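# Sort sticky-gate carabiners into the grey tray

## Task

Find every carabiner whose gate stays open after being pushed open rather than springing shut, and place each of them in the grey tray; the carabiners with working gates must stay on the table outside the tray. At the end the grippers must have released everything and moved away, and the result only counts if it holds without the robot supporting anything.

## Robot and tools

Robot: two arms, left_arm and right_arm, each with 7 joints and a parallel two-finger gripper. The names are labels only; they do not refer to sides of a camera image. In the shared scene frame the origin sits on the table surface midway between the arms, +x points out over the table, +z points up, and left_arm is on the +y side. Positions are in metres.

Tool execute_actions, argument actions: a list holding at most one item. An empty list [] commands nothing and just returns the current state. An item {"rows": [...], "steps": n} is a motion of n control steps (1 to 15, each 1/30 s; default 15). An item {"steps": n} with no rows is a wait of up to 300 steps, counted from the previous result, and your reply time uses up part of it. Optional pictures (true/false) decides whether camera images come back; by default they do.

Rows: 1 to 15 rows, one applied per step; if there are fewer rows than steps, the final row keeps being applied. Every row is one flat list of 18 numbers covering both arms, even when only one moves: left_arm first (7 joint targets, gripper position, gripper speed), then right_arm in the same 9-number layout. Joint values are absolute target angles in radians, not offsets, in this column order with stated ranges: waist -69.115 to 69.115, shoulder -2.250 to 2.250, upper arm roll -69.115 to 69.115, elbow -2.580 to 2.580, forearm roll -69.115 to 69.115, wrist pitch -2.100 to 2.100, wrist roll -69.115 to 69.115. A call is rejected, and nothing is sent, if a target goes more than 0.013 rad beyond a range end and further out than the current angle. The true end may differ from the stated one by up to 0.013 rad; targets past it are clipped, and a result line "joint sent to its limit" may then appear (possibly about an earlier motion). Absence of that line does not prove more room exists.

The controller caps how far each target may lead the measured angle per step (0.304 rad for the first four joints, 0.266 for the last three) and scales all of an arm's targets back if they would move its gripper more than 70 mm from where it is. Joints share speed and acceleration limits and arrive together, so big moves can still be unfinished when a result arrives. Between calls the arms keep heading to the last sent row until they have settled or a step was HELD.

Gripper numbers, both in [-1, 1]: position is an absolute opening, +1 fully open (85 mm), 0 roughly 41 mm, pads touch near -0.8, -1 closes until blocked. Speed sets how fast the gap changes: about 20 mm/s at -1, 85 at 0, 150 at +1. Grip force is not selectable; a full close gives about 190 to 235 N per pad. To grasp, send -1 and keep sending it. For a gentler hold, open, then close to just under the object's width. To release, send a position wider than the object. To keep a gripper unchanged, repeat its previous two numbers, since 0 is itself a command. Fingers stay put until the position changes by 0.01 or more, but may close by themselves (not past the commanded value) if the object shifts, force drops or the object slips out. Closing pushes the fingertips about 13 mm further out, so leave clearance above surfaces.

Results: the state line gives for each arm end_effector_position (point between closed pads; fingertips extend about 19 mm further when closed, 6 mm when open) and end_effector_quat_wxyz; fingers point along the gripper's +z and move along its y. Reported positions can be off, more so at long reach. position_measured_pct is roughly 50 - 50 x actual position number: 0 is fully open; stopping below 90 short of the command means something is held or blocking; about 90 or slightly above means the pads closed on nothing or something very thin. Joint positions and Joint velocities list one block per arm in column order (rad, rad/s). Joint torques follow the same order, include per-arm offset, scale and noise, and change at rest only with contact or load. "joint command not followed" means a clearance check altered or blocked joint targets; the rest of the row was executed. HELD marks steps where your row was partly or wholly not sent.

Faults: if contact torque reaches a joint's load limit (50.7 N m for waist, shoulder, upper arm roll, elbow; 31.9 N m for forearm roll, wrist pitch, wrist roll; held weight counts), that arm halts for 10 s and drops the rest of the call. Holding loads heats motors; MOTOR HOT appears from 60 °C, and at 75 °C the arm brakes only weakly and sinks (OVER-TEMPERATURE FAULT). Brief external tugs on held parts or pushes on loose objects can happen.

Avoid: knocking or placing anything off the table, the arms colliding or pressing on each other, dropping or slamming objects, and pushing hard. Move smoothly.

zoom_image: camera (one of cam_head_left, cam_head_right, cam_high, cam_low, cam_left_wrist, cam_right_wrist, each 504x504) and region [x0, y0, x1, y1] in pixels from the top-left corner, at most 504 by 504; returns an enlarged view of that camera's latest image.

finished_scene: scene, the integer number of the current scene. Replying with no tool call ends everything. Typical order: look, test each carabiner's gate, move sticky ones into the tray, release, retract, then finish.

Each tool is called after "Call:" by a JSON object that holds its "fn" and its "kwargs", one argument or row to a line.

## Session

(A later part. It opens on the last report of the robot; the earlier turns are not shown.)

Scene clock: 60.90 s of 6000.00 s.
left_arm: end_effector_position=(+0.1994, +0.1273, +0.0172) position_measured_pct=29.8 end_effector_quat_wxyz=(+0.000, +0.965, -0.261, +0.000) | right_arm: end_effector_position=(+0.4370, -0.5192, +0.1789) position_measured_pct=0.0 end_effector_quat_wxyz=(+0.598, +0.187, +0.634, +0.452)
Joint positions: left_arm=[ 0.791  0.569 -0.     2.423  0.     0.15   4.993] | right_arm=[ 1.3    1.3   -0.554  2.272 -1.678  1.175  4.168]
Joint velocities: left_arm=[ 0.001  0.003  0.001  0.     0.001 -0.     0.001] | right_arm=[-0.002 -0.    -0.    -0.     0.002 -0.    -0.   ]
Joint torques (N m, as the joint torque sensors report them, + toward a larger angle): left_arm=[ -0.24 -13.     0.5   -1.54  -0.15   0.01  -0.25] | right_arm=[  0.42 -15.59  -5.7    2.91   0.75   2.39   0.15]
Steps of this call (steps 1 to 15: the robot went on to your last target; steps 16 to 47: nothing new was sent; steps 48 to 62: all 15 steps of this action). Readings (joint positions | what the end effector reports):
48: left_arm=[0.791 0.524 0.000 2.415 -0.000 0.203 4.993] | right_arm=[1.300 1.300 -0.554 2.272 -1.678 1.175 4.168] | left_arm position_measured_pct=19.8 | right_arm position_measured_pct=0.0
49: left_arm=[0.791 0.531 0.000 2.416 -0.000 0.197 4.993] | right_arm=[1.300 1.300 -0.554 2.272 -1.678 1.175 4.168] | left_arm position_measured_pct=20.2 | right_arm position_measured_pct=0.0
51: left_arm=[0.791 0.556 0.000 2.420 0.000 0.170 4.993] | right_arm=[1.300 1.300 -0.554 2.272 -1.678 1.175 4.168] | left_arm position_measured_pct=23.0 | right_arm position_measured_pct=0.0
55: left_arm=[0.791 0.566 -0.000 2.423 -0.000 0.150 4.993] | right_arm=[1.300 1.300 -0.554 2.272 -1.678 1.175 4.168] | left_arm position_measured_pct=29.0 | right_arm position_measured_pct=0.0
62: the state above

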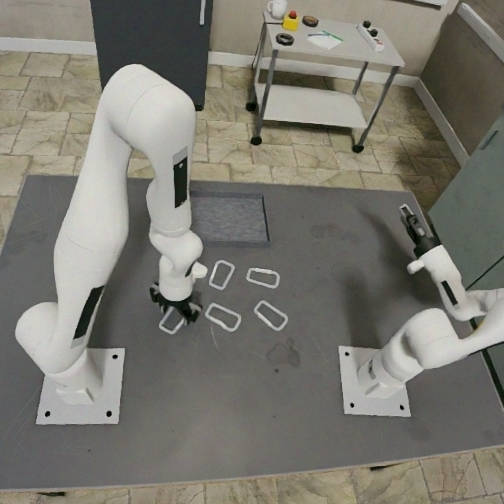

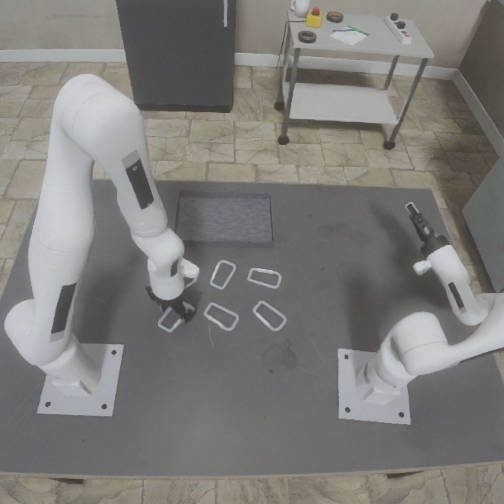

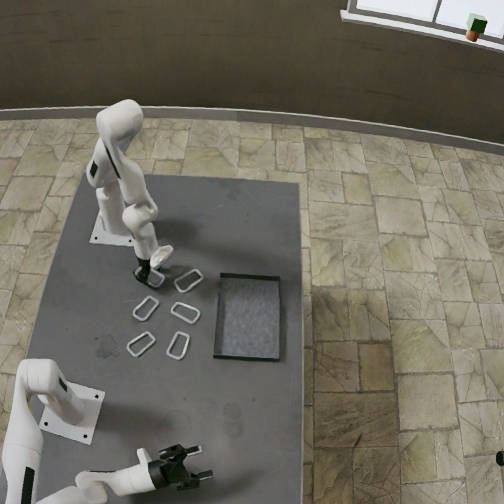

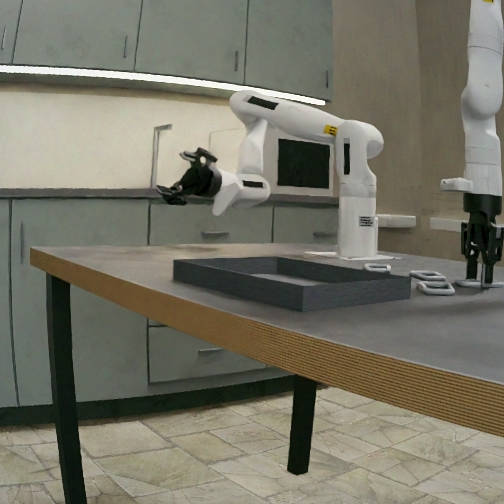

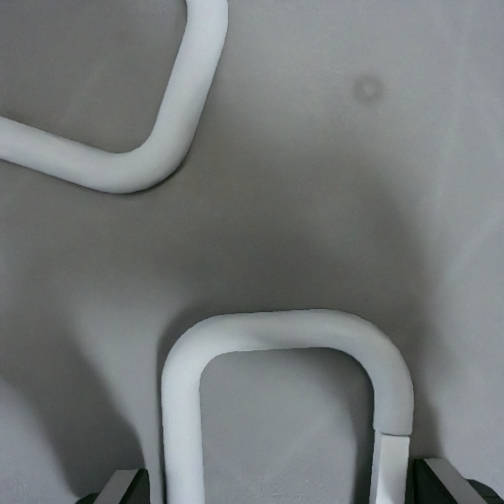

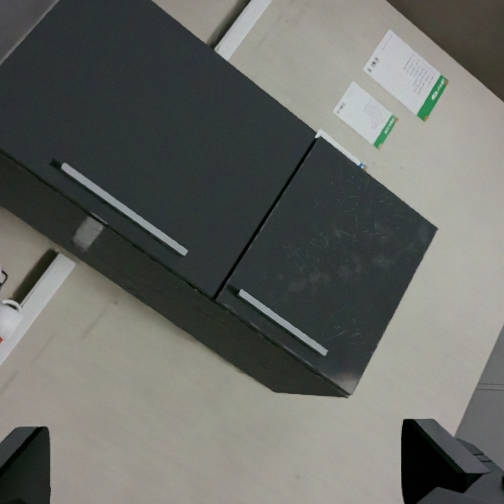

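Good. Raise slightly (z≈.019) and close to ~44 mm.

Call:
{"fn": "execute_actions", "kwargs": {
  "actions": [
    {"rows":[[0.7912,0.563,0,2.4218,0,0.157,4.993,0.05,-0.6,1.3,1.3,-0.554,2.272,-1.678,1.175,4.168,1,0]]}
  ]
}}

Scene clock: 62.77 s of 6000.00 s.
left_arm: end_effector_position=(+0.2004, +0.1276, +0.0199) position_measured_pct=46.4 end_effector_quat_wxyz=(+0.000, +0.966, -0.260, +0.001) | right_arm: end_effector_position=(+0.4370, -0.5192, +0.1789) position_measured_pct=0.0 end_effector_quat_wxyz=(+0.598, +0.187, +0.634, +0.452)
Joint positions: left_arm=[ 0.79   0.559 -0.002  2.422 -0.     0.158  4.993] | right_arm=[ 1.3    1.3   -0.554  2.272 -1.678  1.175  4.168]
Joint velocities: left_arm=[-0.002 -0.002 -0.001 -0.     0.     0.    -0.   ] | right_arm=[-0.001  0.     0.     0.    -0.    -0.001  0.   ]
Joint torques (N m, as the joint torque sensors report them, + toward a larger angle): left_arm=[ 0.92 -9.84  1.91 -1.67  0.02 -0.53 -0.38] | right_arm=[  0.47 -15.56  -5.76   2.88   0.72   2.41   0.02]
Steps of this call (steps 1 to 15: the robot went on to your last target; steps 16 to 41: nothing new was sent; steps 42 to 56: all 15 steps of this action). Readings (joint positions | what the end effector reports):
42: left_arm=[0.791 0.568 -0.000 2.423 0.000 0.151 4.993] | right_arm=[1.300 1.300 -0.554 2.272 -1.678 1.175 4.168] | left_arm position_measured_pct=29.8 | right_arm position_measured_pct=0.0
43: left_arm=[0.791 0.565 -0.000 2.422 -0.000 0.154 4.993] | right_arm=[1.300 1.300 -0.554 2.272 -1.678 1.175 4.168] | left_arm position_measured_pct=30.2 | right_arm position_measured_pct=0.0
45: left_arm=[0.791 0.564 0.000 2.422 0.000 0.156 4.993] | right_arm=[1.300 1.300 -0.554 2.272 -1.678 1.175 4.168] | left_arm position_measured_pct=32.5 | right_arm position_measured_pct=0.0
49: left_arm=[0.791 0.562 -0.001 2.422 -0.000 0.157 4.993] | right_arm=[1.300 1.300 -0.554 2.272 -1.678 1.175 4.168] | left_arm position_measured_pct=38.5 | right_arm position_measured_pct=0.0
56: the state above

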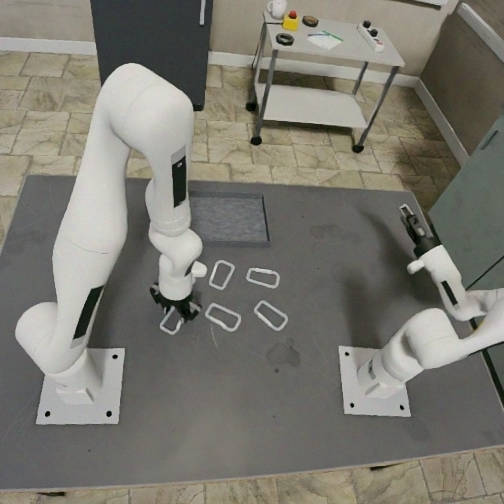

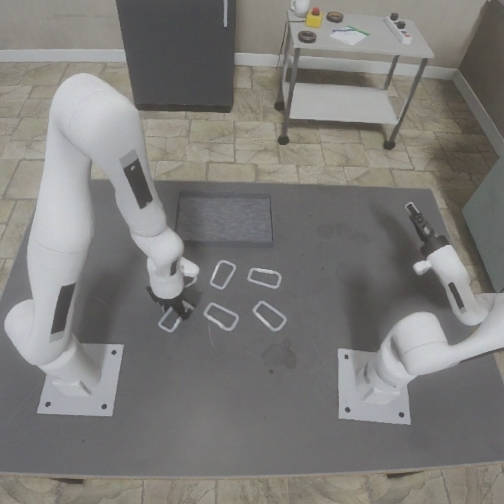

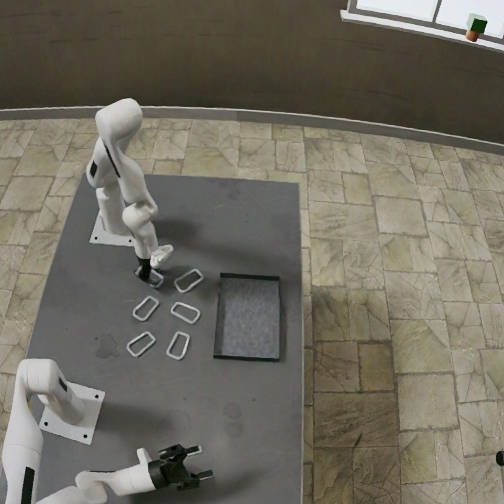

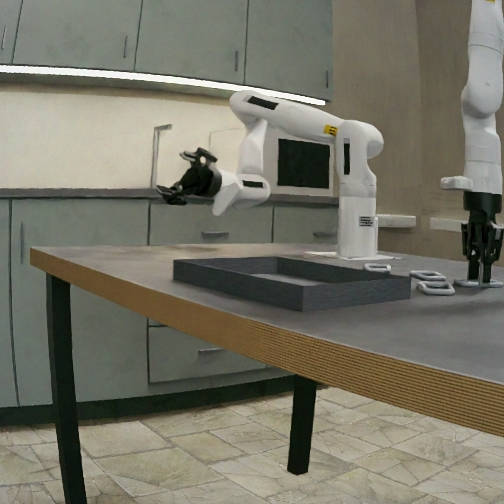

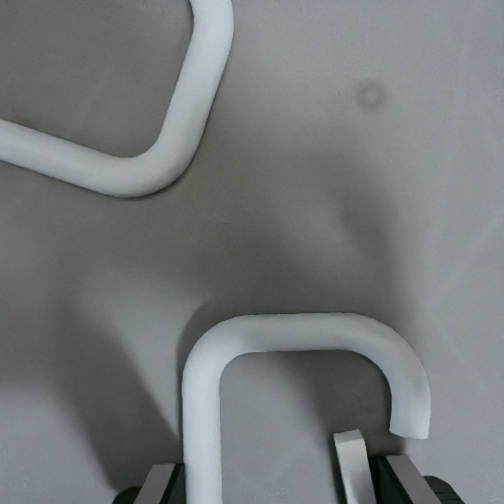

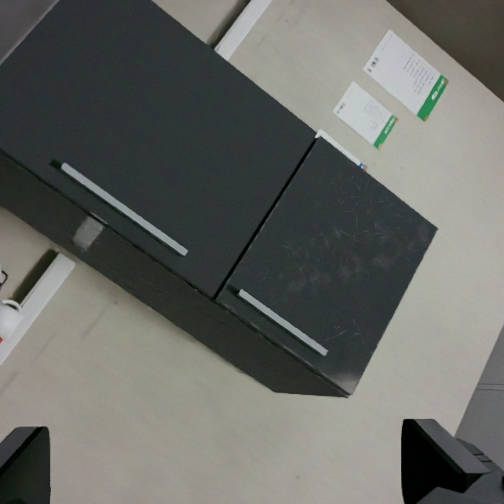

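Call:
{"fn": "execute_actions", "kwargs": {
  "actions": [
    {"rows":[[0.7912,0.552,0,2.42,0,0.170,4.993,-0.1,-0.6,1.3,1.3,-0.554,2.272,-1.678,1.175,4.168,1,0]],"steps":12}
  ]
}}

Call:
{"fn": "execute_actions", "kwargs": {
  "actions": [
    {"rows":[[0.7912,0.552,0,2.42,0,0.170,4.993,0.6,-0.2,1.3,1.3,-0.554,2.272,-1.678,1.175,4.168,1,0]]}
  ]
}}

Scene clock: 64.90 s of 6000.00 s.
left_arm: end_effector_position=(+0.1998, +0.1276, +0.0222) position_measured_pct=54.4 end_effector_quat_wxyz=(-0.000, +0.966, -0.260, +0.000) | right_arm: end_effector_position=(+0.4370, -0.5192, +0.1789) position_measured_pct=0.0 end_effector_quat_wxyz=(+0.598, +0.187, +0.634, +0.452)
Joint positions: left_arm=[ 0.791  0.551 -0.001  2.42  -0.     0.17   4.993] | right_arm=[ 1.3    1.3   -0.554  2.272 -1.678  1.175  4.168]
Joint velocities: left_arm=[-0.001 -0.003  0.    -0.001  0.001  0.002  0.   ] | right_arm=[-0.  0. -0.  0.  0. -0.  0.]
Joint torques (N m, as the joint torque sensors report them, + toward a larger angle): left_arm=[  0.43 -12.12   1.08  -1.53  -0.07  -0.29   0.01] | right_arm=[  0.37 -15.4   -5.56   2.92   0.68   2.44   0.01]
Steps of this call (steps 1 to 15: the robot went on to your last target; steps 16 to 52: nothing new was sent; steps 53 to 64: all 12 steps of this action). Readings (joint positions | what the end effector reports):
53: left_arm=[0.790 0.558 -0.002 2.422 -0.000 0.159 4.993] | right_arm=[1.300 1.300 -0.554 2.272 -1.678 1.175 4.168] | left_arm position_measured_pct=46.8 | right_arm position_measured_pct=0.0
54: left_arm=[0.790 0.554 -0.001 2.421 -0.000 0.163 4.993] | right_arm=[1.300 1.300 -0.554 2.272 -1.678 1.175 4.168] | left_arm position_measured_pct=46.8 | right_arm position_measured_pct=0.0
56: left_arm=[0.791 0.551 -0.000 2.420 -0.000 0.169 4.993] | right_arm=[1.300 1.300 -0.554 2.272 -1.678 1.175 4.168] | left_arm position_measured_pct=49.2 | right_arm position_measured_pct=0.0
60: left_arm=[0.791 0.551 -0.001 2.420 -0.000 0.170 4.993] | right_arm=[1.300 1.300 -0.554 2.272 -1.678 1.175 4.168] | left_arm position_measured_pct=53.6 | right_arm position_measured_pct=0.0
64: the state above

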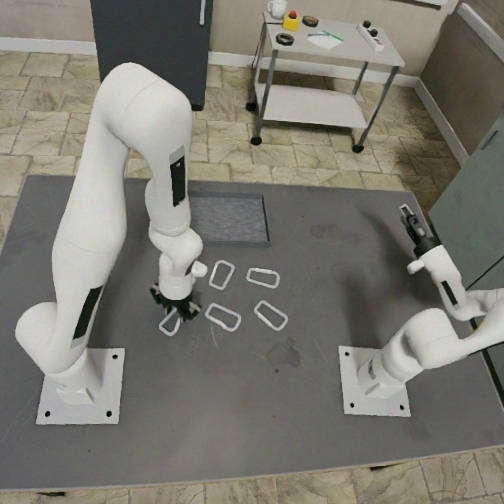

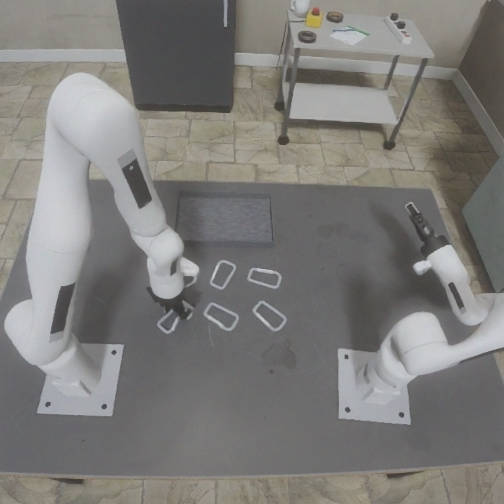

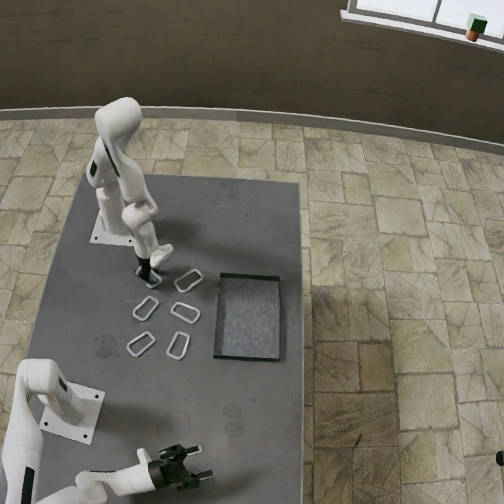

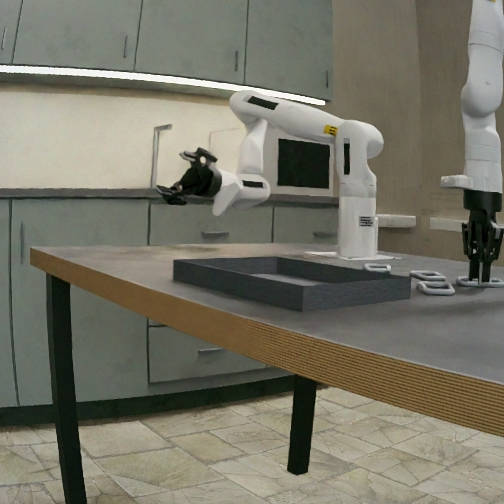

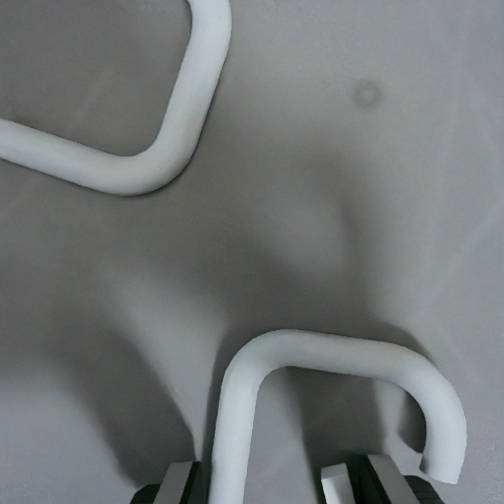

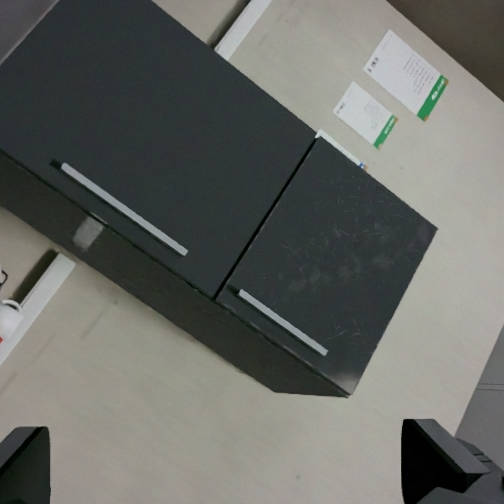

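Scene clock: 65.40 s of 6000.00 s.
left_arm: end_effector_position=(+0.1994, +0.1273, +0.0219) position_measured_pct=23.0 end_effector_quat_wxyz=(-0.000, +0.965, -0.261, -0.000) | right_arm: end_effector_position=(+0.4370, -0.5192, +0.1789) position_measured_pct=0.0 end_effector_quat_wxyz=(+0.598, +0.187, +0.634, +0.452)
Joint positions: left_arm=[0.791 0.552 0.    2.42  0.    0.17  4.993] | right_arm=[ 1.3    1.3   -0.554  2.272 -1.678  1.175  4.168]
Joint velocities: left_arm=[-0.001 -0.    -0.    -0.002 -0.     0.    -0.   ] | right_arm=[-0.001  0.     0.001 -0.     0.     0.    -0.   ]
Joint torques (N m, as the joint torque sensors report them, + toward a larger angle): left_arm=[  0.3  -12.92   0.5   -1.46  -0.2    0.03  -0.2 ] | right_arm=[  0.54 -15.68  -5.62   2.95   0.71   2.39   0.  ]
Steps of this call (steps 1 to 15: all 15 steps of this action). Readings (joint positions | what the end effector reports):
1: left_arm=[0.791 0.551 -0.001 2.420 -0.000 0.170 4.993] | right_arm=[1.300 1.300 -0.554 2.272 -1.678 1.175 4.168] | left_arm position_measured_pct=54.4 | right_arm position_measured_pct=0.0
2: left_arm=[0.791 0.551 -0.000 2.420 -0.000 0.170 4.993] | right_arm=[1.300 1.300 -0.554 2.272 -1.678 1.175 4.168] | left_arm position_measured_pct=54.0 | right_arm position_measured_pct=0.0
4: left_arm=[0.791 0.551 0.001 2.420 0.000 0.170 4.993] | right_arm=[1.300 1.300 -0.554 2.272 -1.678 1.175 4.168] | left_arm position_measured_pct=50.0 | right_arm position_measured_pct=0.0
8: left_arm=[0.791 0.552 0.000 2.420 -0.000 0.170 4.993] | right_arm=[1.300 1.300 -0.554 2.272 -1.678 1.175 4.168] | left_arm position_measured_pct=40.5 | right_arm position_measured_pct=0.0
15: the state above

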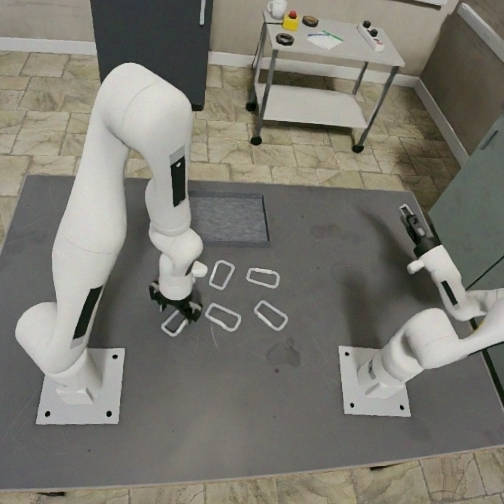

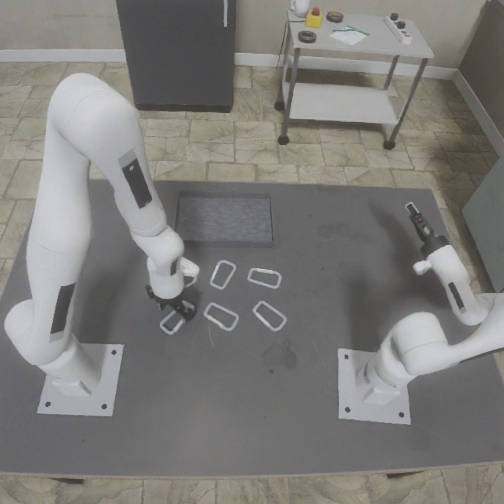

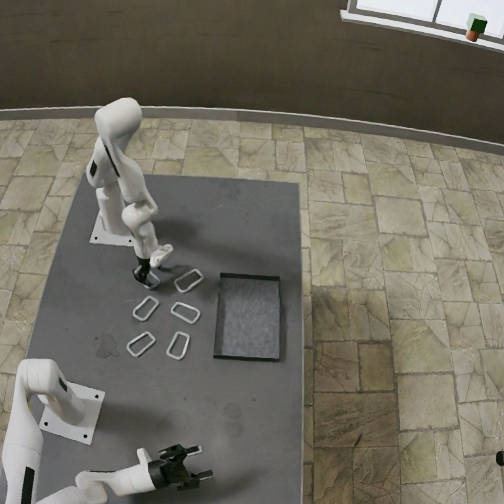

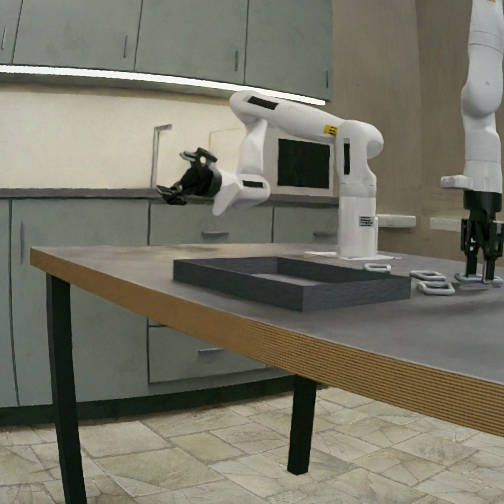

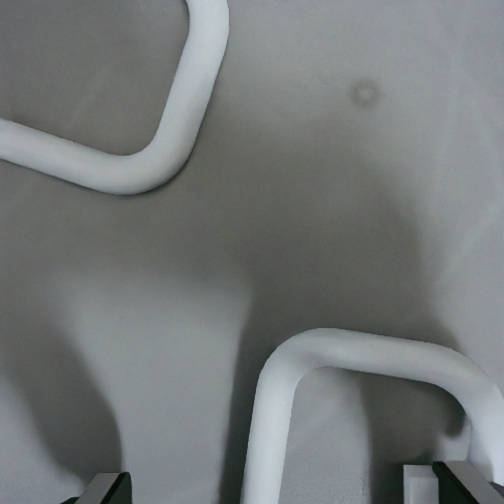

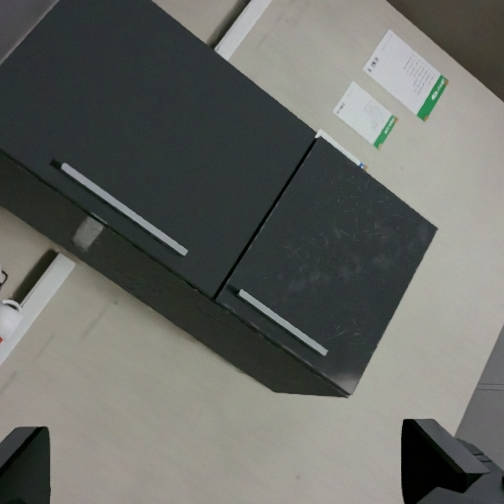

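Call:
{"fn": "execute_actions", "kwargs": {
  "actions": [
    {"rows":[[0.7912,0.545,0,2.419,0,0.178,4.993,0.6,-0.2,1.3,1.3,-0.554,2.272,-1.678,1.175,4.168,1,0],[0.7912,0.54,0,2.418,0,0.184,4.993,0.6,-0.2,1.3,1.3,-0.554,2.272,-1.678,1.175,4.168,1,0],[0.7912,0.535,0,2.417,0,0.19,4.993,0.6,-0.2,1.3,1.3,-0.554,2.272,-1.678,1.175,4.168,1,0],[0.7912,0.53,0,2.416,0,0.196,4.993,0.6,-0.2,1.3,1.3,-0.554,2.272,-1.678,1.175,4.168,1,0]],"steps":12}
  ]
}}

Call:
{"fn": "zoom_image", "kwargs": {
  "camera": "cam_low",
  "region": [424, 240, 504, 310]
}}

Scene clock: 68.53 s of 6000.00 s.
left_arm: end_effector_position=(+0.1994, +0.1274, +0.0281) position_measured_pct=19.8 end_effector_quat_wxyz=(-0.000, +0.965, -0.261, -0.000) | right_arm: end_effector_position=(+0.4370, -0.5192, +0.1789) position_measured_pct=0.0 end_effector_quat_wxyz=(+0.598, +0.187, +0.634, +0.452)
Joint positions: left_arm=[0.791 0.53  0.    2.416 0.    0.196 4.993] | right_arm=[ 1.3    1.3   -0.554  2.272 -1.678  1.175  4.168]
Joint velocities: left_arm=[ 0.    -0.004 -0.001  0.001  0.001 -0.    -0.001] | right_arm=[-0.001  0.    -0.     0.     0.002  0.001 -0.   ]
Joint torques (N m, as the joint torque sensors report them, + toward a larger angle): left_arm=[ -0.13 -12.7    0.4   -1.9   -0.28   0.02  -0.24] | right_arm=[  0.42 -15.58  -5.58   2.83   0.62   2.4    0.  ]
Steps of this call (steps 1 to 15: the robot went on to your last target; steps 16 to 82: nothing new was sent; steps 83 to 94: all 12 steps of this action). Readings (joint positions | what the end effector reports):
83: left_arm=[0.791 0.551 -0.000 2.420 0.000 0.171 4.993] | right_arm=[1.300 1.300 -0.554 2.272 -1.678 1.175 4.168] | left_arm position_measured_pct=19.8 | right_arm position_measured_pct=0.0
84: left_arm=[0.791 0.547 -0.000 2.419 0.000 0.175 4.993] | right_arm=[1.300 1.300 -0.554 2.272 -1.678 1.175 4.168] | left_arm position_measured_pct=19.8 | right_arm position_measured_pct=0.0
86: left_arm=[0.791 0.538 -0.000 2.418 0.000 0.185 4.993] | right_arm=[1.300 1.300 -0.554 2.272 -1.678 1.175 4.168] | left_arm position_measured_pct=19.8 | right_arm position_measured_pct=0.0
90: left_arm=[0.791 0.531 0.000 2.416 0.000 0.196 4.993] | right_arm=[1.300 1.300 -0.554 2.272 -1.678 1.175 4.168] | left_arm position_measured_pct=19.8 | right_arm position_measured_pct=0.0
94: the state above

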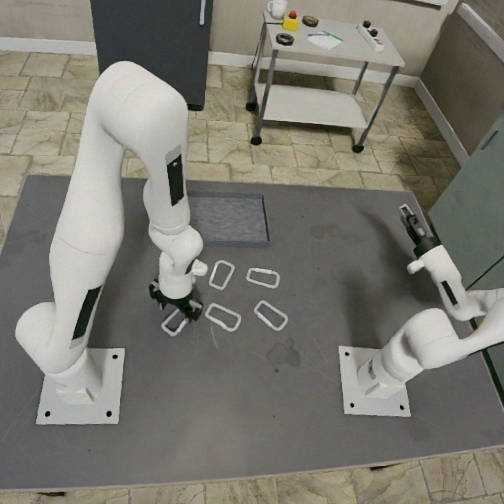

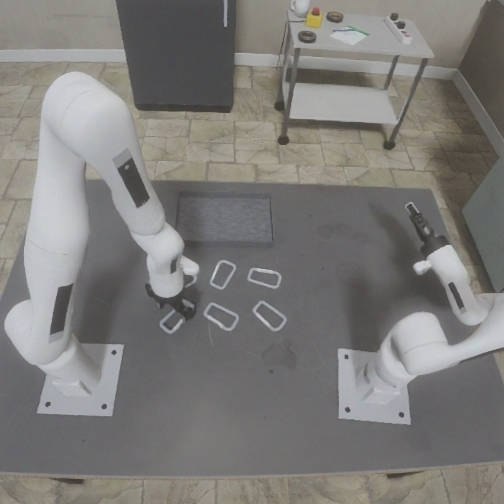

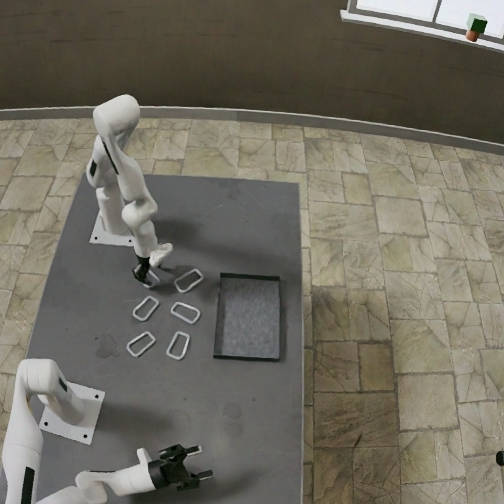

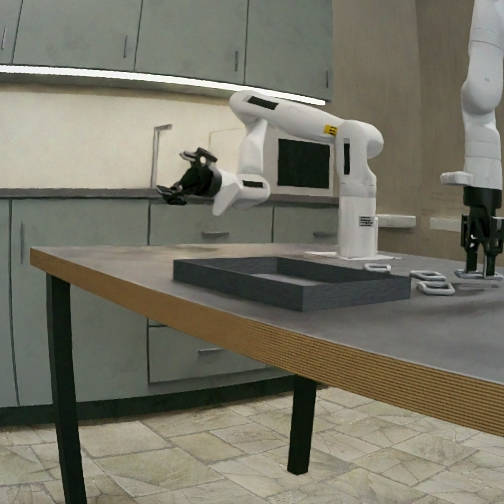

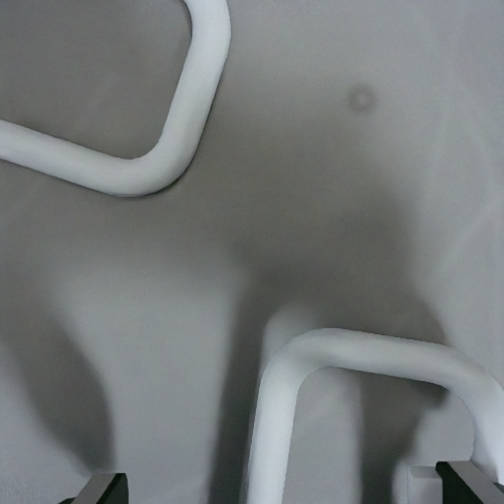

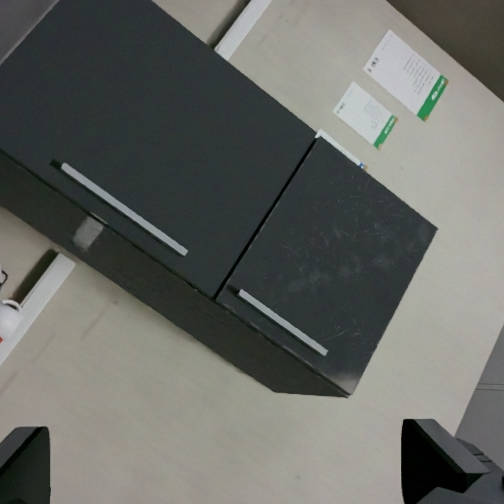

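Region (424, 240, 504, 310) of cam_low's 504x504 image, scaled by 6.300, with more detail than that image has; it fills the top 441 rows of this view, and the rest is white.

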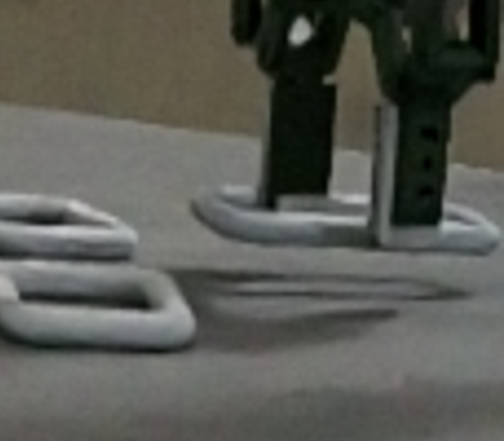

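Call:
{"fn": "execute_actions", "kwargs": {
  "actions": [
    {"rows":[[0.7912,0.548,0,2.4195,0,0.174,4.993,0.05,-0.3,1.3,1.3,-0.554,2.272,-1.678,1.175,4.168,1,0]]}
  ]
}}

Call:
{"fn": "zoom_image", "kwargs": {
  "camera": "cam_head_left",
  "region": [140, 270, 220, 350]
}}

Scene clock: 72.30 s of 6000.00 s.
left_arm: end_effector_position=(+0.1995, +0.1272, +0.0231) position_measured_pct=46.4 end_effector_quat_wxyz=(+0.000, +0.965, -0.261, +0.000) | right_arm: end_effector_position=(+0.4370, -0.5192, +0.1789) position_measured_pct=0.0 end_effector_quat_wxyz=(+0.598, +0.187, +0.634, +0.452)
Joint positions: left_arm=[ 0.791  0.548 -0.     2.42  -0.     0.174  4.993] | right_arm=[ 1.3    1.3   -0.554  2.272 -1.678  1.175  4.168]
Joint velocities: left_arm=[-0.     0.001 -0.001 -0.002 -0.001 -0.    -0.   ] | right_arm=[ 0.    -0.     0.     0.    -0.001 -0.     0.   ]
Joint torques (N m, as the joint torque sensors report them, + toward a larger angle): left_arm=[  0.   -13.14   0.7   -1.72   0.26  -0.22  -0.14] | right_arm=[  0.39 -15.75  -5.64   2.99   0.71   2.36   0.08]
Steps of this call (steps 1 to 15: the robot went on to your last target; steps 16 to 90: nothing new was sent; then 0.27 s passed at rest; steps 91 to 105: all 15 steps of this action). Readings (joint positions | what the end effector reports):
91: left_arm=[0.791 0.531 0.000 2.416 0.000 0.195 4.993] | right_arm=[1.300 1.300 -0.554 2.272 -1.678 1.175 4.168] | left_arm position_measured_pct=19.8 | right_arm position_measured_pct=0.0
92: left_arm=[0.791 0.538 0.000 2.417 0.000 0.189 4.993] | right_arm=[1.300 1.300 -0.554 2.272 -1.678 1.175 4.168] | left_arm position_measured_pct=20.6 | right_arm position_measured_pct=0.0
94: left_arm=[0.791 0.546 -0.000 2.419 0.000 0.177 4.993] | right_arm=[1.300 1.300 -0.554 2.272 -1.678 1.175 4.168] | left_arm position_measured_pct=23.8 | right_arm position_measured_pct=0.0
98: left_arm=[0.791 0.547 -0.000 2.419 0.000 0.174 4.993] | right_arm=[1.300 1.300 -0.554 2.272 -1.678 1.175 4.168] | left_arm position_measured_pct=32.5 | right_arm position_measured_pct=0.0
105: the state above

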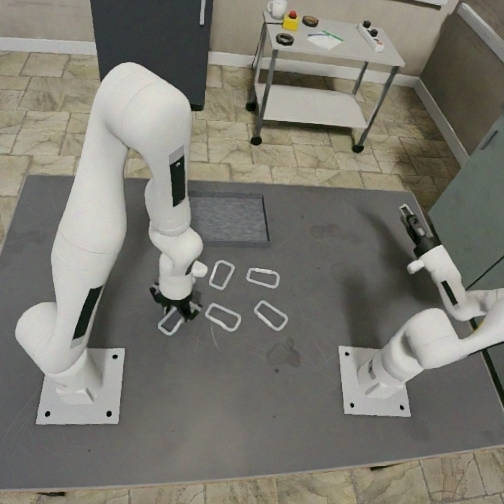

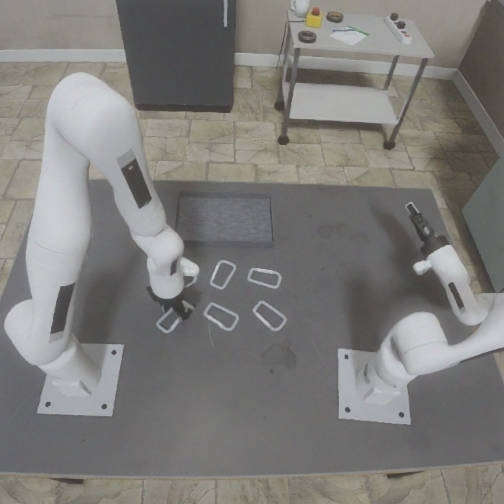

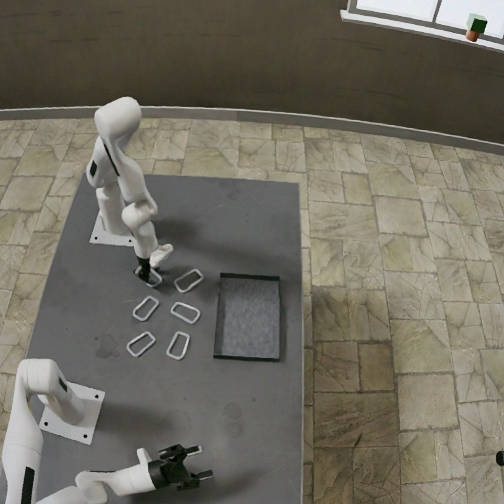

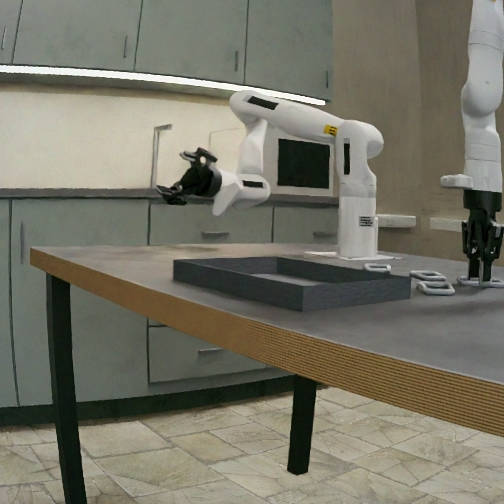

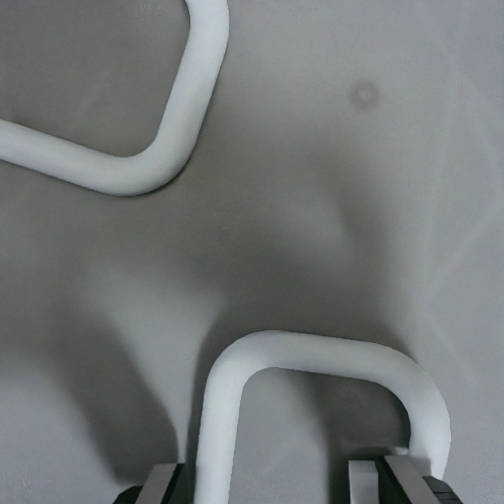

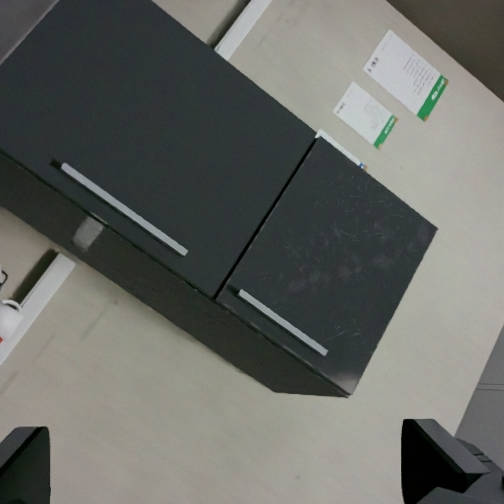

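Region (140, 270, 220, 350) of cam_head_left's 504x504 image, scaled by 6.300, with more detail than that image has.

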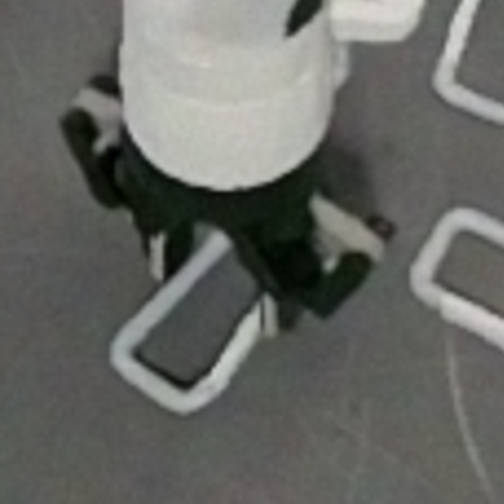

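Call:
{"fn": "execute_actions", "kwargs": {
  "actions": [
    {"rows":[[0.7912,0.42,0,2.39,0,0.332,4.993,0.0,-0.3,1.3,1.3,-0.554,2.272,-1.678,1.175,4.168,1,0]],"steps":9}
  ],
  "pictures": false
}}

Call:
{"fn": "execute_actions", "kwargs": {
  "actions": [
    {"rows":[[0.576,0.514,0,2.162,0,0.465,6.445,0.0,-0.3,1.3,1.3,-0.554,2.272,-1.678,1.175,4.168,1,0]],"steps":12}
  ],
  "pictures": false
}}

Call:
{"fn": "execute_actions", "kwargs": {
  "actions": [
    {"rows":[[0.36,0.609,0,1.935,0,0.598,6.445,0.0,-0.3,1.3,1.3,-0.554,2.272,-1.678,1.175,4.168,1,0]],"steps":12}
  ],
  "pictures": false
}}

Call:
{"fn": "execute_actions", "kwargs": {
  "actions": [
    {"rows":[[0.1453,0.7036,0,1.7068,0,0.7312,6.445,0.0,-0.3,1.3,1.3,-0.554,2.272,-1.678,1.175,4.168,1,0]],"steps":15}
  ],
  "pictures": false
}}

Call:
{"fn": "execute_actions", "kwargs": {
  "actions": [
    {"steps":25}
  ]
}}

Scene clock: 88.50 s of 6000.00 s.
left_arm: end_effector_position=(+0.1993, +0.1275, +0.0581) position_measured_pct=49.6 end_effector_quat_wxyz=(-0.001, +0.965, -0.261, -0.001) | right_arm: end_effector_position=(+0.4370, -0.5192, +0.1789) position_measured_pct=0.0 end_effector_quat_wxyz=(+0.598, +0.187, +0.634, +0.452)
Joint positions: left_arm=[ 0.791  0.428  0.     2.391 -0.     0.325  4.993] | right_arm=[ 1.3    1.3   -0.554  2.272 -1.678  1.175  4.168]
Joint velocities: left_arm=[ 0.    -0.13   0.001 -0.038  0.     0.247  0.   ] | right_arm=[ 0.001 -0.     0.001  0.    -0.001 -0.     0.   ]
Joint torques (N m, as the joint torque sensors report them, + toward a larger angle): left_arm=[  0.4  -10.08   0.45  -3.15   0.13  -0.17  -0.23] | right_arm=[  0.33 -15.63  -5.68   2.95   0.7    2.33   0.02]
Steps of this call (steps 1 to 15: the robot went on to your last target; steps 16 to 90: nothing new was sent; then 12.90 s passed at rest; steps 91 to 99: all 9 steps of this action). Readings (joint positions | what the end effector reports):
91: left_arm=[0.791 0.546 -0.000 2.419 -0.000 0.175 4.993] | right_arm=[1.300 1.300 -0.554 2.272 -1.678 1.175 4.168] | left_arm position_measured_pct=47.2 | right_arm position_measured_pct=0.0
92: left_arm=[0.791 0.540 -0.000 2.418 -0.000 0.182 4.993] | right_arm=[1.300 1.300 -0.554 2.272 -1.678 1.175 4.168] | left_arm position_measured_pct=47.6 | right_arm position_measured_pct=0.0
94: left_arm=[0.791 0.510 -0.000 2.412 -0.000 0.215 4.993] | right_arm=[1.300 1.300 -0.554 2.272 -1.678 1.175 4.168] | left_arm position_measured_pct=49.2 | right_arm position_measured_pct=0.0
98: left_arm=[0.791 0.435 0.000 2.393 -0.000 0.313 4.993] | right_arm=[1.300 1.300 -0.554 2.272 -1.678 1.175 4.168] | left_arm position_measured_pct=49.6 | right_arm position_measured_pct=0.0
99: the state above

Scene clock: 88.90 s of 6000.00 s.
left_arm: end_effector_position=(+0.2851, +0.1237, +0.0598) position_measured_pct=49.6 end_effector_quat_wxyz=(+0.000, +1.000, -0.006, +0.001) | right_arm: end_effector_position=(+0.4370, -0.5192, +0.1789) position_measured_pct=0.0 end_effector_quat_wxyz=(+0.598, +0.187, +0.634, +0.452)
Joint positions: left_arm=[ 0.615  0.497 -0.001  2.199 -0.     0.445  5.332] | right_arm=[ 1.3    1.3   -0.554  2.272 -1.678  1.175  4.168]
Joint velocities: left_arm=[-0.249  0.108  0.002 -0.269  0.001  0.147  1.215] | right_arm=[-0.    -0.    -0.     0.     0.001 -0.     0.   ]
Joint torques (N m, as the joint torque sensors report them, + toward a larger angle): left_arm=[  0.55 -14.43   1.13  -3.3   -0.08   0.4   -0.13] | right_arm=[  0.36 -15.54  -5.62   2.87   0.63   2.35   0.06]
Steps of this call (steps 1 to 12: all 12 steps of this action). Readings (joint positions | what the end effector reports):
1: left_arm=[0.790 0.426 0.000 2.389 0.000 0.331 4.994] | right_arm=[1.300 1.300 -0.554 2.272 -1.678 1.175 4.168] | left_arm position_measured_pct=49.6 | right_arm position_measured_pct=0.0
2: left_arm=[0.783 0.428 0.001 2.384 0.000 0.339 5.000] | right_arm=[1.300 1.300 -0.554 2.272 -1.678 1.175 4.168] | left_arm position_measured_pct=49.6 | right_arm position_measured_pct=0.0
4: left_arm=[0.753 0.437 0.002 2.356 0.000 0.361 5.031] | right_arm=[1.300 1.300 -0.554 2.272 -1.678 1.175 4.168] | left_arm position_measured_pct=49.6 | right_arm position_measured_pct=0.0
8: left_arm=[0.665 0.475 -0.000 2.258 -0.000 0.414 5.170] | right_arm=[1.300 1.300 -0.554 2.272 -1.678 1.175 4.168] | left_arm position_measured_pct=49.6 | right_arm position_measured_pct=0.0
12: the state above

Scene clock: 89.30 s of 6000.00 s.
left_arm: end_effector_position=(+0.3905, +0.1551, +0.0595) position_measured_pct=49.6 end_effector_quat_wxyz=(+0.001, +0.947, +0.322, +0.001) | right_arm: end_effector_position=(+0.4370, -0.5192, +0.1789) position_measured_pct=0.0 end_effector_quat_wxyz=(+0.598, +0.187, +0.634, +0.452)
Joint positions: left_arm=[ 0.4    0.591 -0.001  1.973 -0.     0.575  5.785] | right_arm=[ 1.3    1.3   -0.554  2.272 -1.678  1.175  4.168]
Joint velocities: left_arm=[-0.259  0.112  0.003 -0.276  0.001  0.164  1.215] | right_arm=[ 0.    -0.    -0.    -0.    -0.    -0.001 -0.   ]
Joint torques (N m, as the joint torque sensors report them, + toward a larger angle): left_arm=[  1.12 -17.46   1.02  -4.32   0.04  -0.01  -0.38] | right_arm=[  0.45 -15.6   -5.54   2.98   0.67   2.32   0.05]
Steps of this call (steps 1 to 12: all 12 steps of this action). Readings (joint positions | what the end effector reports):
1: left_arm=[0.607 0.500 -0.000 2.191 -0.000 0.449 5.373] | right_arm=[1.300 1.300 -0.554 2.272 -1.678 1.175 4.168] | left_arm position_measured_pct=49.6 | right_arm position_measured_pct=0.0
2: left_arm=[0.593 0.506 0.001 2.179 0.000 0.456 5.412] | right_arm=[1.300 1.300 -0.554 2.272 -1.678 1.175 4.168] | left_arm position_measured_pct=49.6 | right_arm position_measured_pct=0.0
4: left_arm=[0.551 0.525 0.002 2.140 0.001 0.479 5.475] | right_arm=[1.300 1.300 -0.554 2.272 -1.678 1.175 4.168] | left_arm position_measured_pct=49.6 | right_arm position_measured_pct=0.0
8: left_arm=[0.452 0.569 -0.001 2.031 -0.000 0.540 5.623] | right_arm=[1.300 1.300 -0.554 2.272 -1.678 1.175 4.168] | left_arm position_measured_pct=49.6 | right_arm position_measured_pct=0.0
12: the state above

Scene clock: 89.80 s of 6000.00 s.
left_arm: end_effector_position=(+0.4946, +0.2327, +0.0608) position_measured_pct=49.6 end_effector_quat_wxyz=(+0.000, +0.744, +0.668, +0.001) | right_arm: end_effector_position=(+0.4370, -0.5192, +0.1789) position_measured_pct=0.0 end_effector_quat_wxyz=(+0.598, +0.187, +0.634, +0.452)
Joint positions: left_arm=[ 0.162  0.696 -0.     1.722 -0.     0.722  6.355] | right_arm=[ 1.3    1.3   -0.554  2.272 -1.678  1.175  4.168]
Joint velocities: left_arm=[-0.211  0.095  0.006 -0.214  0.002  0.126  1.202] | right_arm=[-0.  0.  0.  0. -0.  0. -0.]
Joint torques (N m, as the joint torque sensors report them, + toward a larger angle): left_arm=[  0.64 -20.02   0.43  -5.34  -0.01  -0.11   0.18] | right_arm=[  0.28 -15.56  -5.65   2.95   0.65   2.32   0.11]
Steps of this call (steps 1 to 15: all 15 steps of this action). Readings (joint positions | what the end effector reports):
1: left_arm=[0.391 0.595 -0.001 1.964 -0.000 0.581 5.826] | right_arm=[1.300 1.300 -0.554 2.272 -1.678 1.175 4.168] | left_arm position_measured_pct=49.6 | right_arm position_measured_pct=0.0
2: left_arm=[0.378 0.601 0.001 1.952 0.000 0.588 5.865] | right_arm=[1.300 1.300 -0.554 2.272 -1.678 1.175 4.168] | left_arm position_measured_pct=49.6 | right_arm position_measured_pct=0.0
4: left_arm=[0.336 0.620 0.003 1.913 0.001 0.612 5.926] | right_arm=[1.300 1.300 -0.554 2.272 -1.678 1.175 4.168] | left_arm position_measured_pct=49.6 | right_arm position_measured_pct=0.0
8: left_arm=[0.239 0.663 -0.001 1.806 -0.000 0.672 6.070] | right_arm=[1.300 1.300 -0.554 2.272 -1.678 1.175 4.168] | left_arm position_measured_pct=49.6 | right_arm position_measured_pct=0.0
15: the state above

Scene clock: 90.63 s of 6000.00 s.
left_arm: end_effector_position=(+0.5002, +0.2399, +0.0603) position_measured_pct=49.6 end_effector_quat_wxyz=(-0.000, +0.707, +0.707, -0.000) | right_arm: end_effector_position=(+0.4370, -0.5192, +0.1789) position_measured_pct=0.0 end_effector_quat_wxyz=(+0.598, +0.187, +0.634, +0.452)
Joint positions: left_arm=[ 0.145  0.704 -0.     1.707 -0.     0.731  6.445] | right_arm=[ 1.3    1.3   -0.554  2.272 -1.678  1.175  4.168]
Joint velocities: left_arm=[ 0.    -0.    -0.     0.002  0.    -0.001 -0.   ] | right_arm=[-0.    -0.    -0.001 -0.     0.001 -0.     0.   ]
Joint torques (N m, as the joint torque sensors report them, + toward a larger angle): left_arm=[  0.25 -19.8    0.38  -6.02  -0.05  -0.02  -0.16] | right_arm=[  0.4  -15.49  -5.59   2.84   0.62   2.38  -0.02]
Steps of this call (steps 1 to 25: the robot went on to your last target). Readings (joint positions | what the end effector reports):
1: left_arm=[0.156 0.699 -0.000 1.716 -0.000 0.726 6.392] | right_arm=[1.300 1.300 -0.554 2.272 -1.678 1.175 4.168] | left_arm position_measured_pct=49.6 | right_arm position_measured_pct=0.0
2: left_arm=[0.152 0.701 -0.001 1.711 -0.000 0.728 6.419] | right_arm=[1.300 1.300 -0.554 2.272 -1.678 1.175 4.168] | left_arm position_measured_pct=49.6 | right_arm position_measured_pct=0.0
4: left_arm=[0.148 0.702 -0.001 1.707 -0.000 0.731 6.443] | right_arm=[1.300 1.300 -0.554 2.272 -1.678 1.175 4.168] | left_arm position_measured_pct=49.6 | right_arm position_measured_pct=0.0
8: left_arm=[0.146 0.703 -0.000 1.707 0.000 0.731 6.445] | right_arm=[1.300 1.300 -0.554 2.272 -1.678 1.175 4.168] | left_arm position_measured_pct=49.6 | right_arm position_measured_pct=0.0
25: the state above

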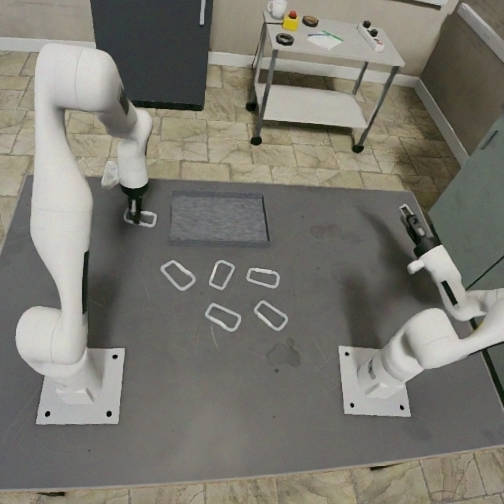

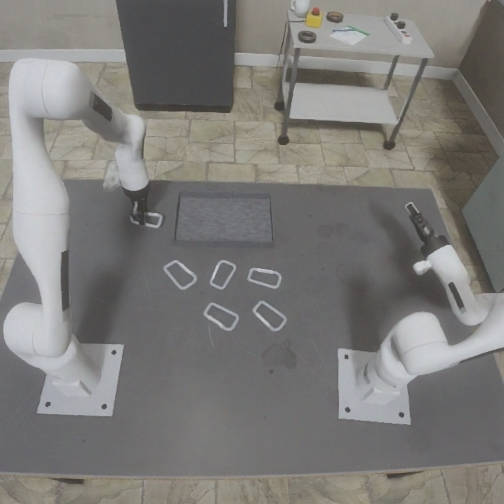

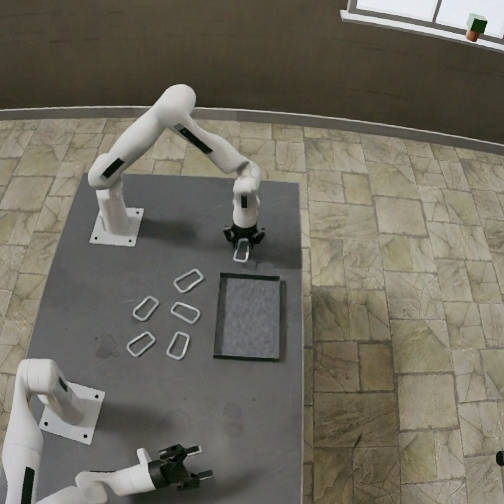

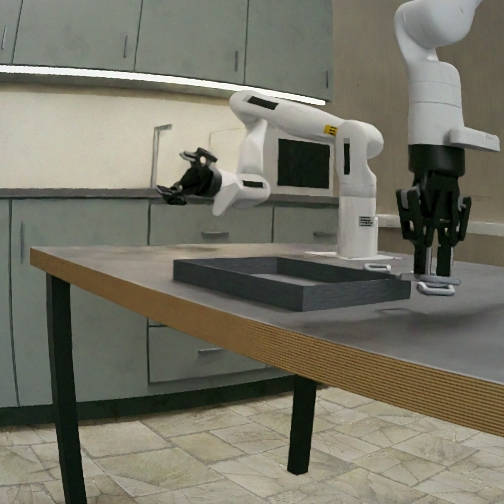

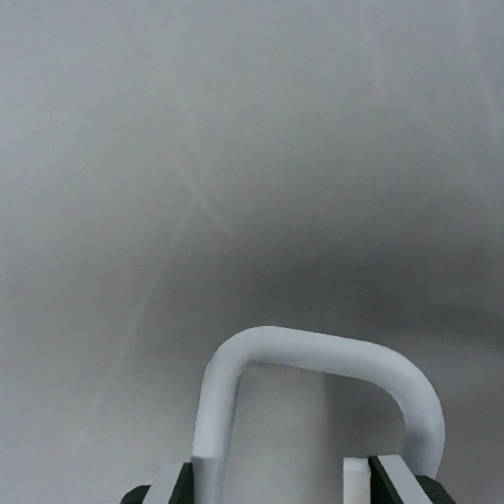

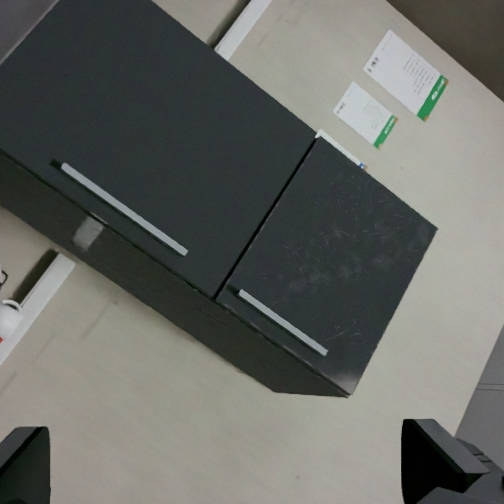

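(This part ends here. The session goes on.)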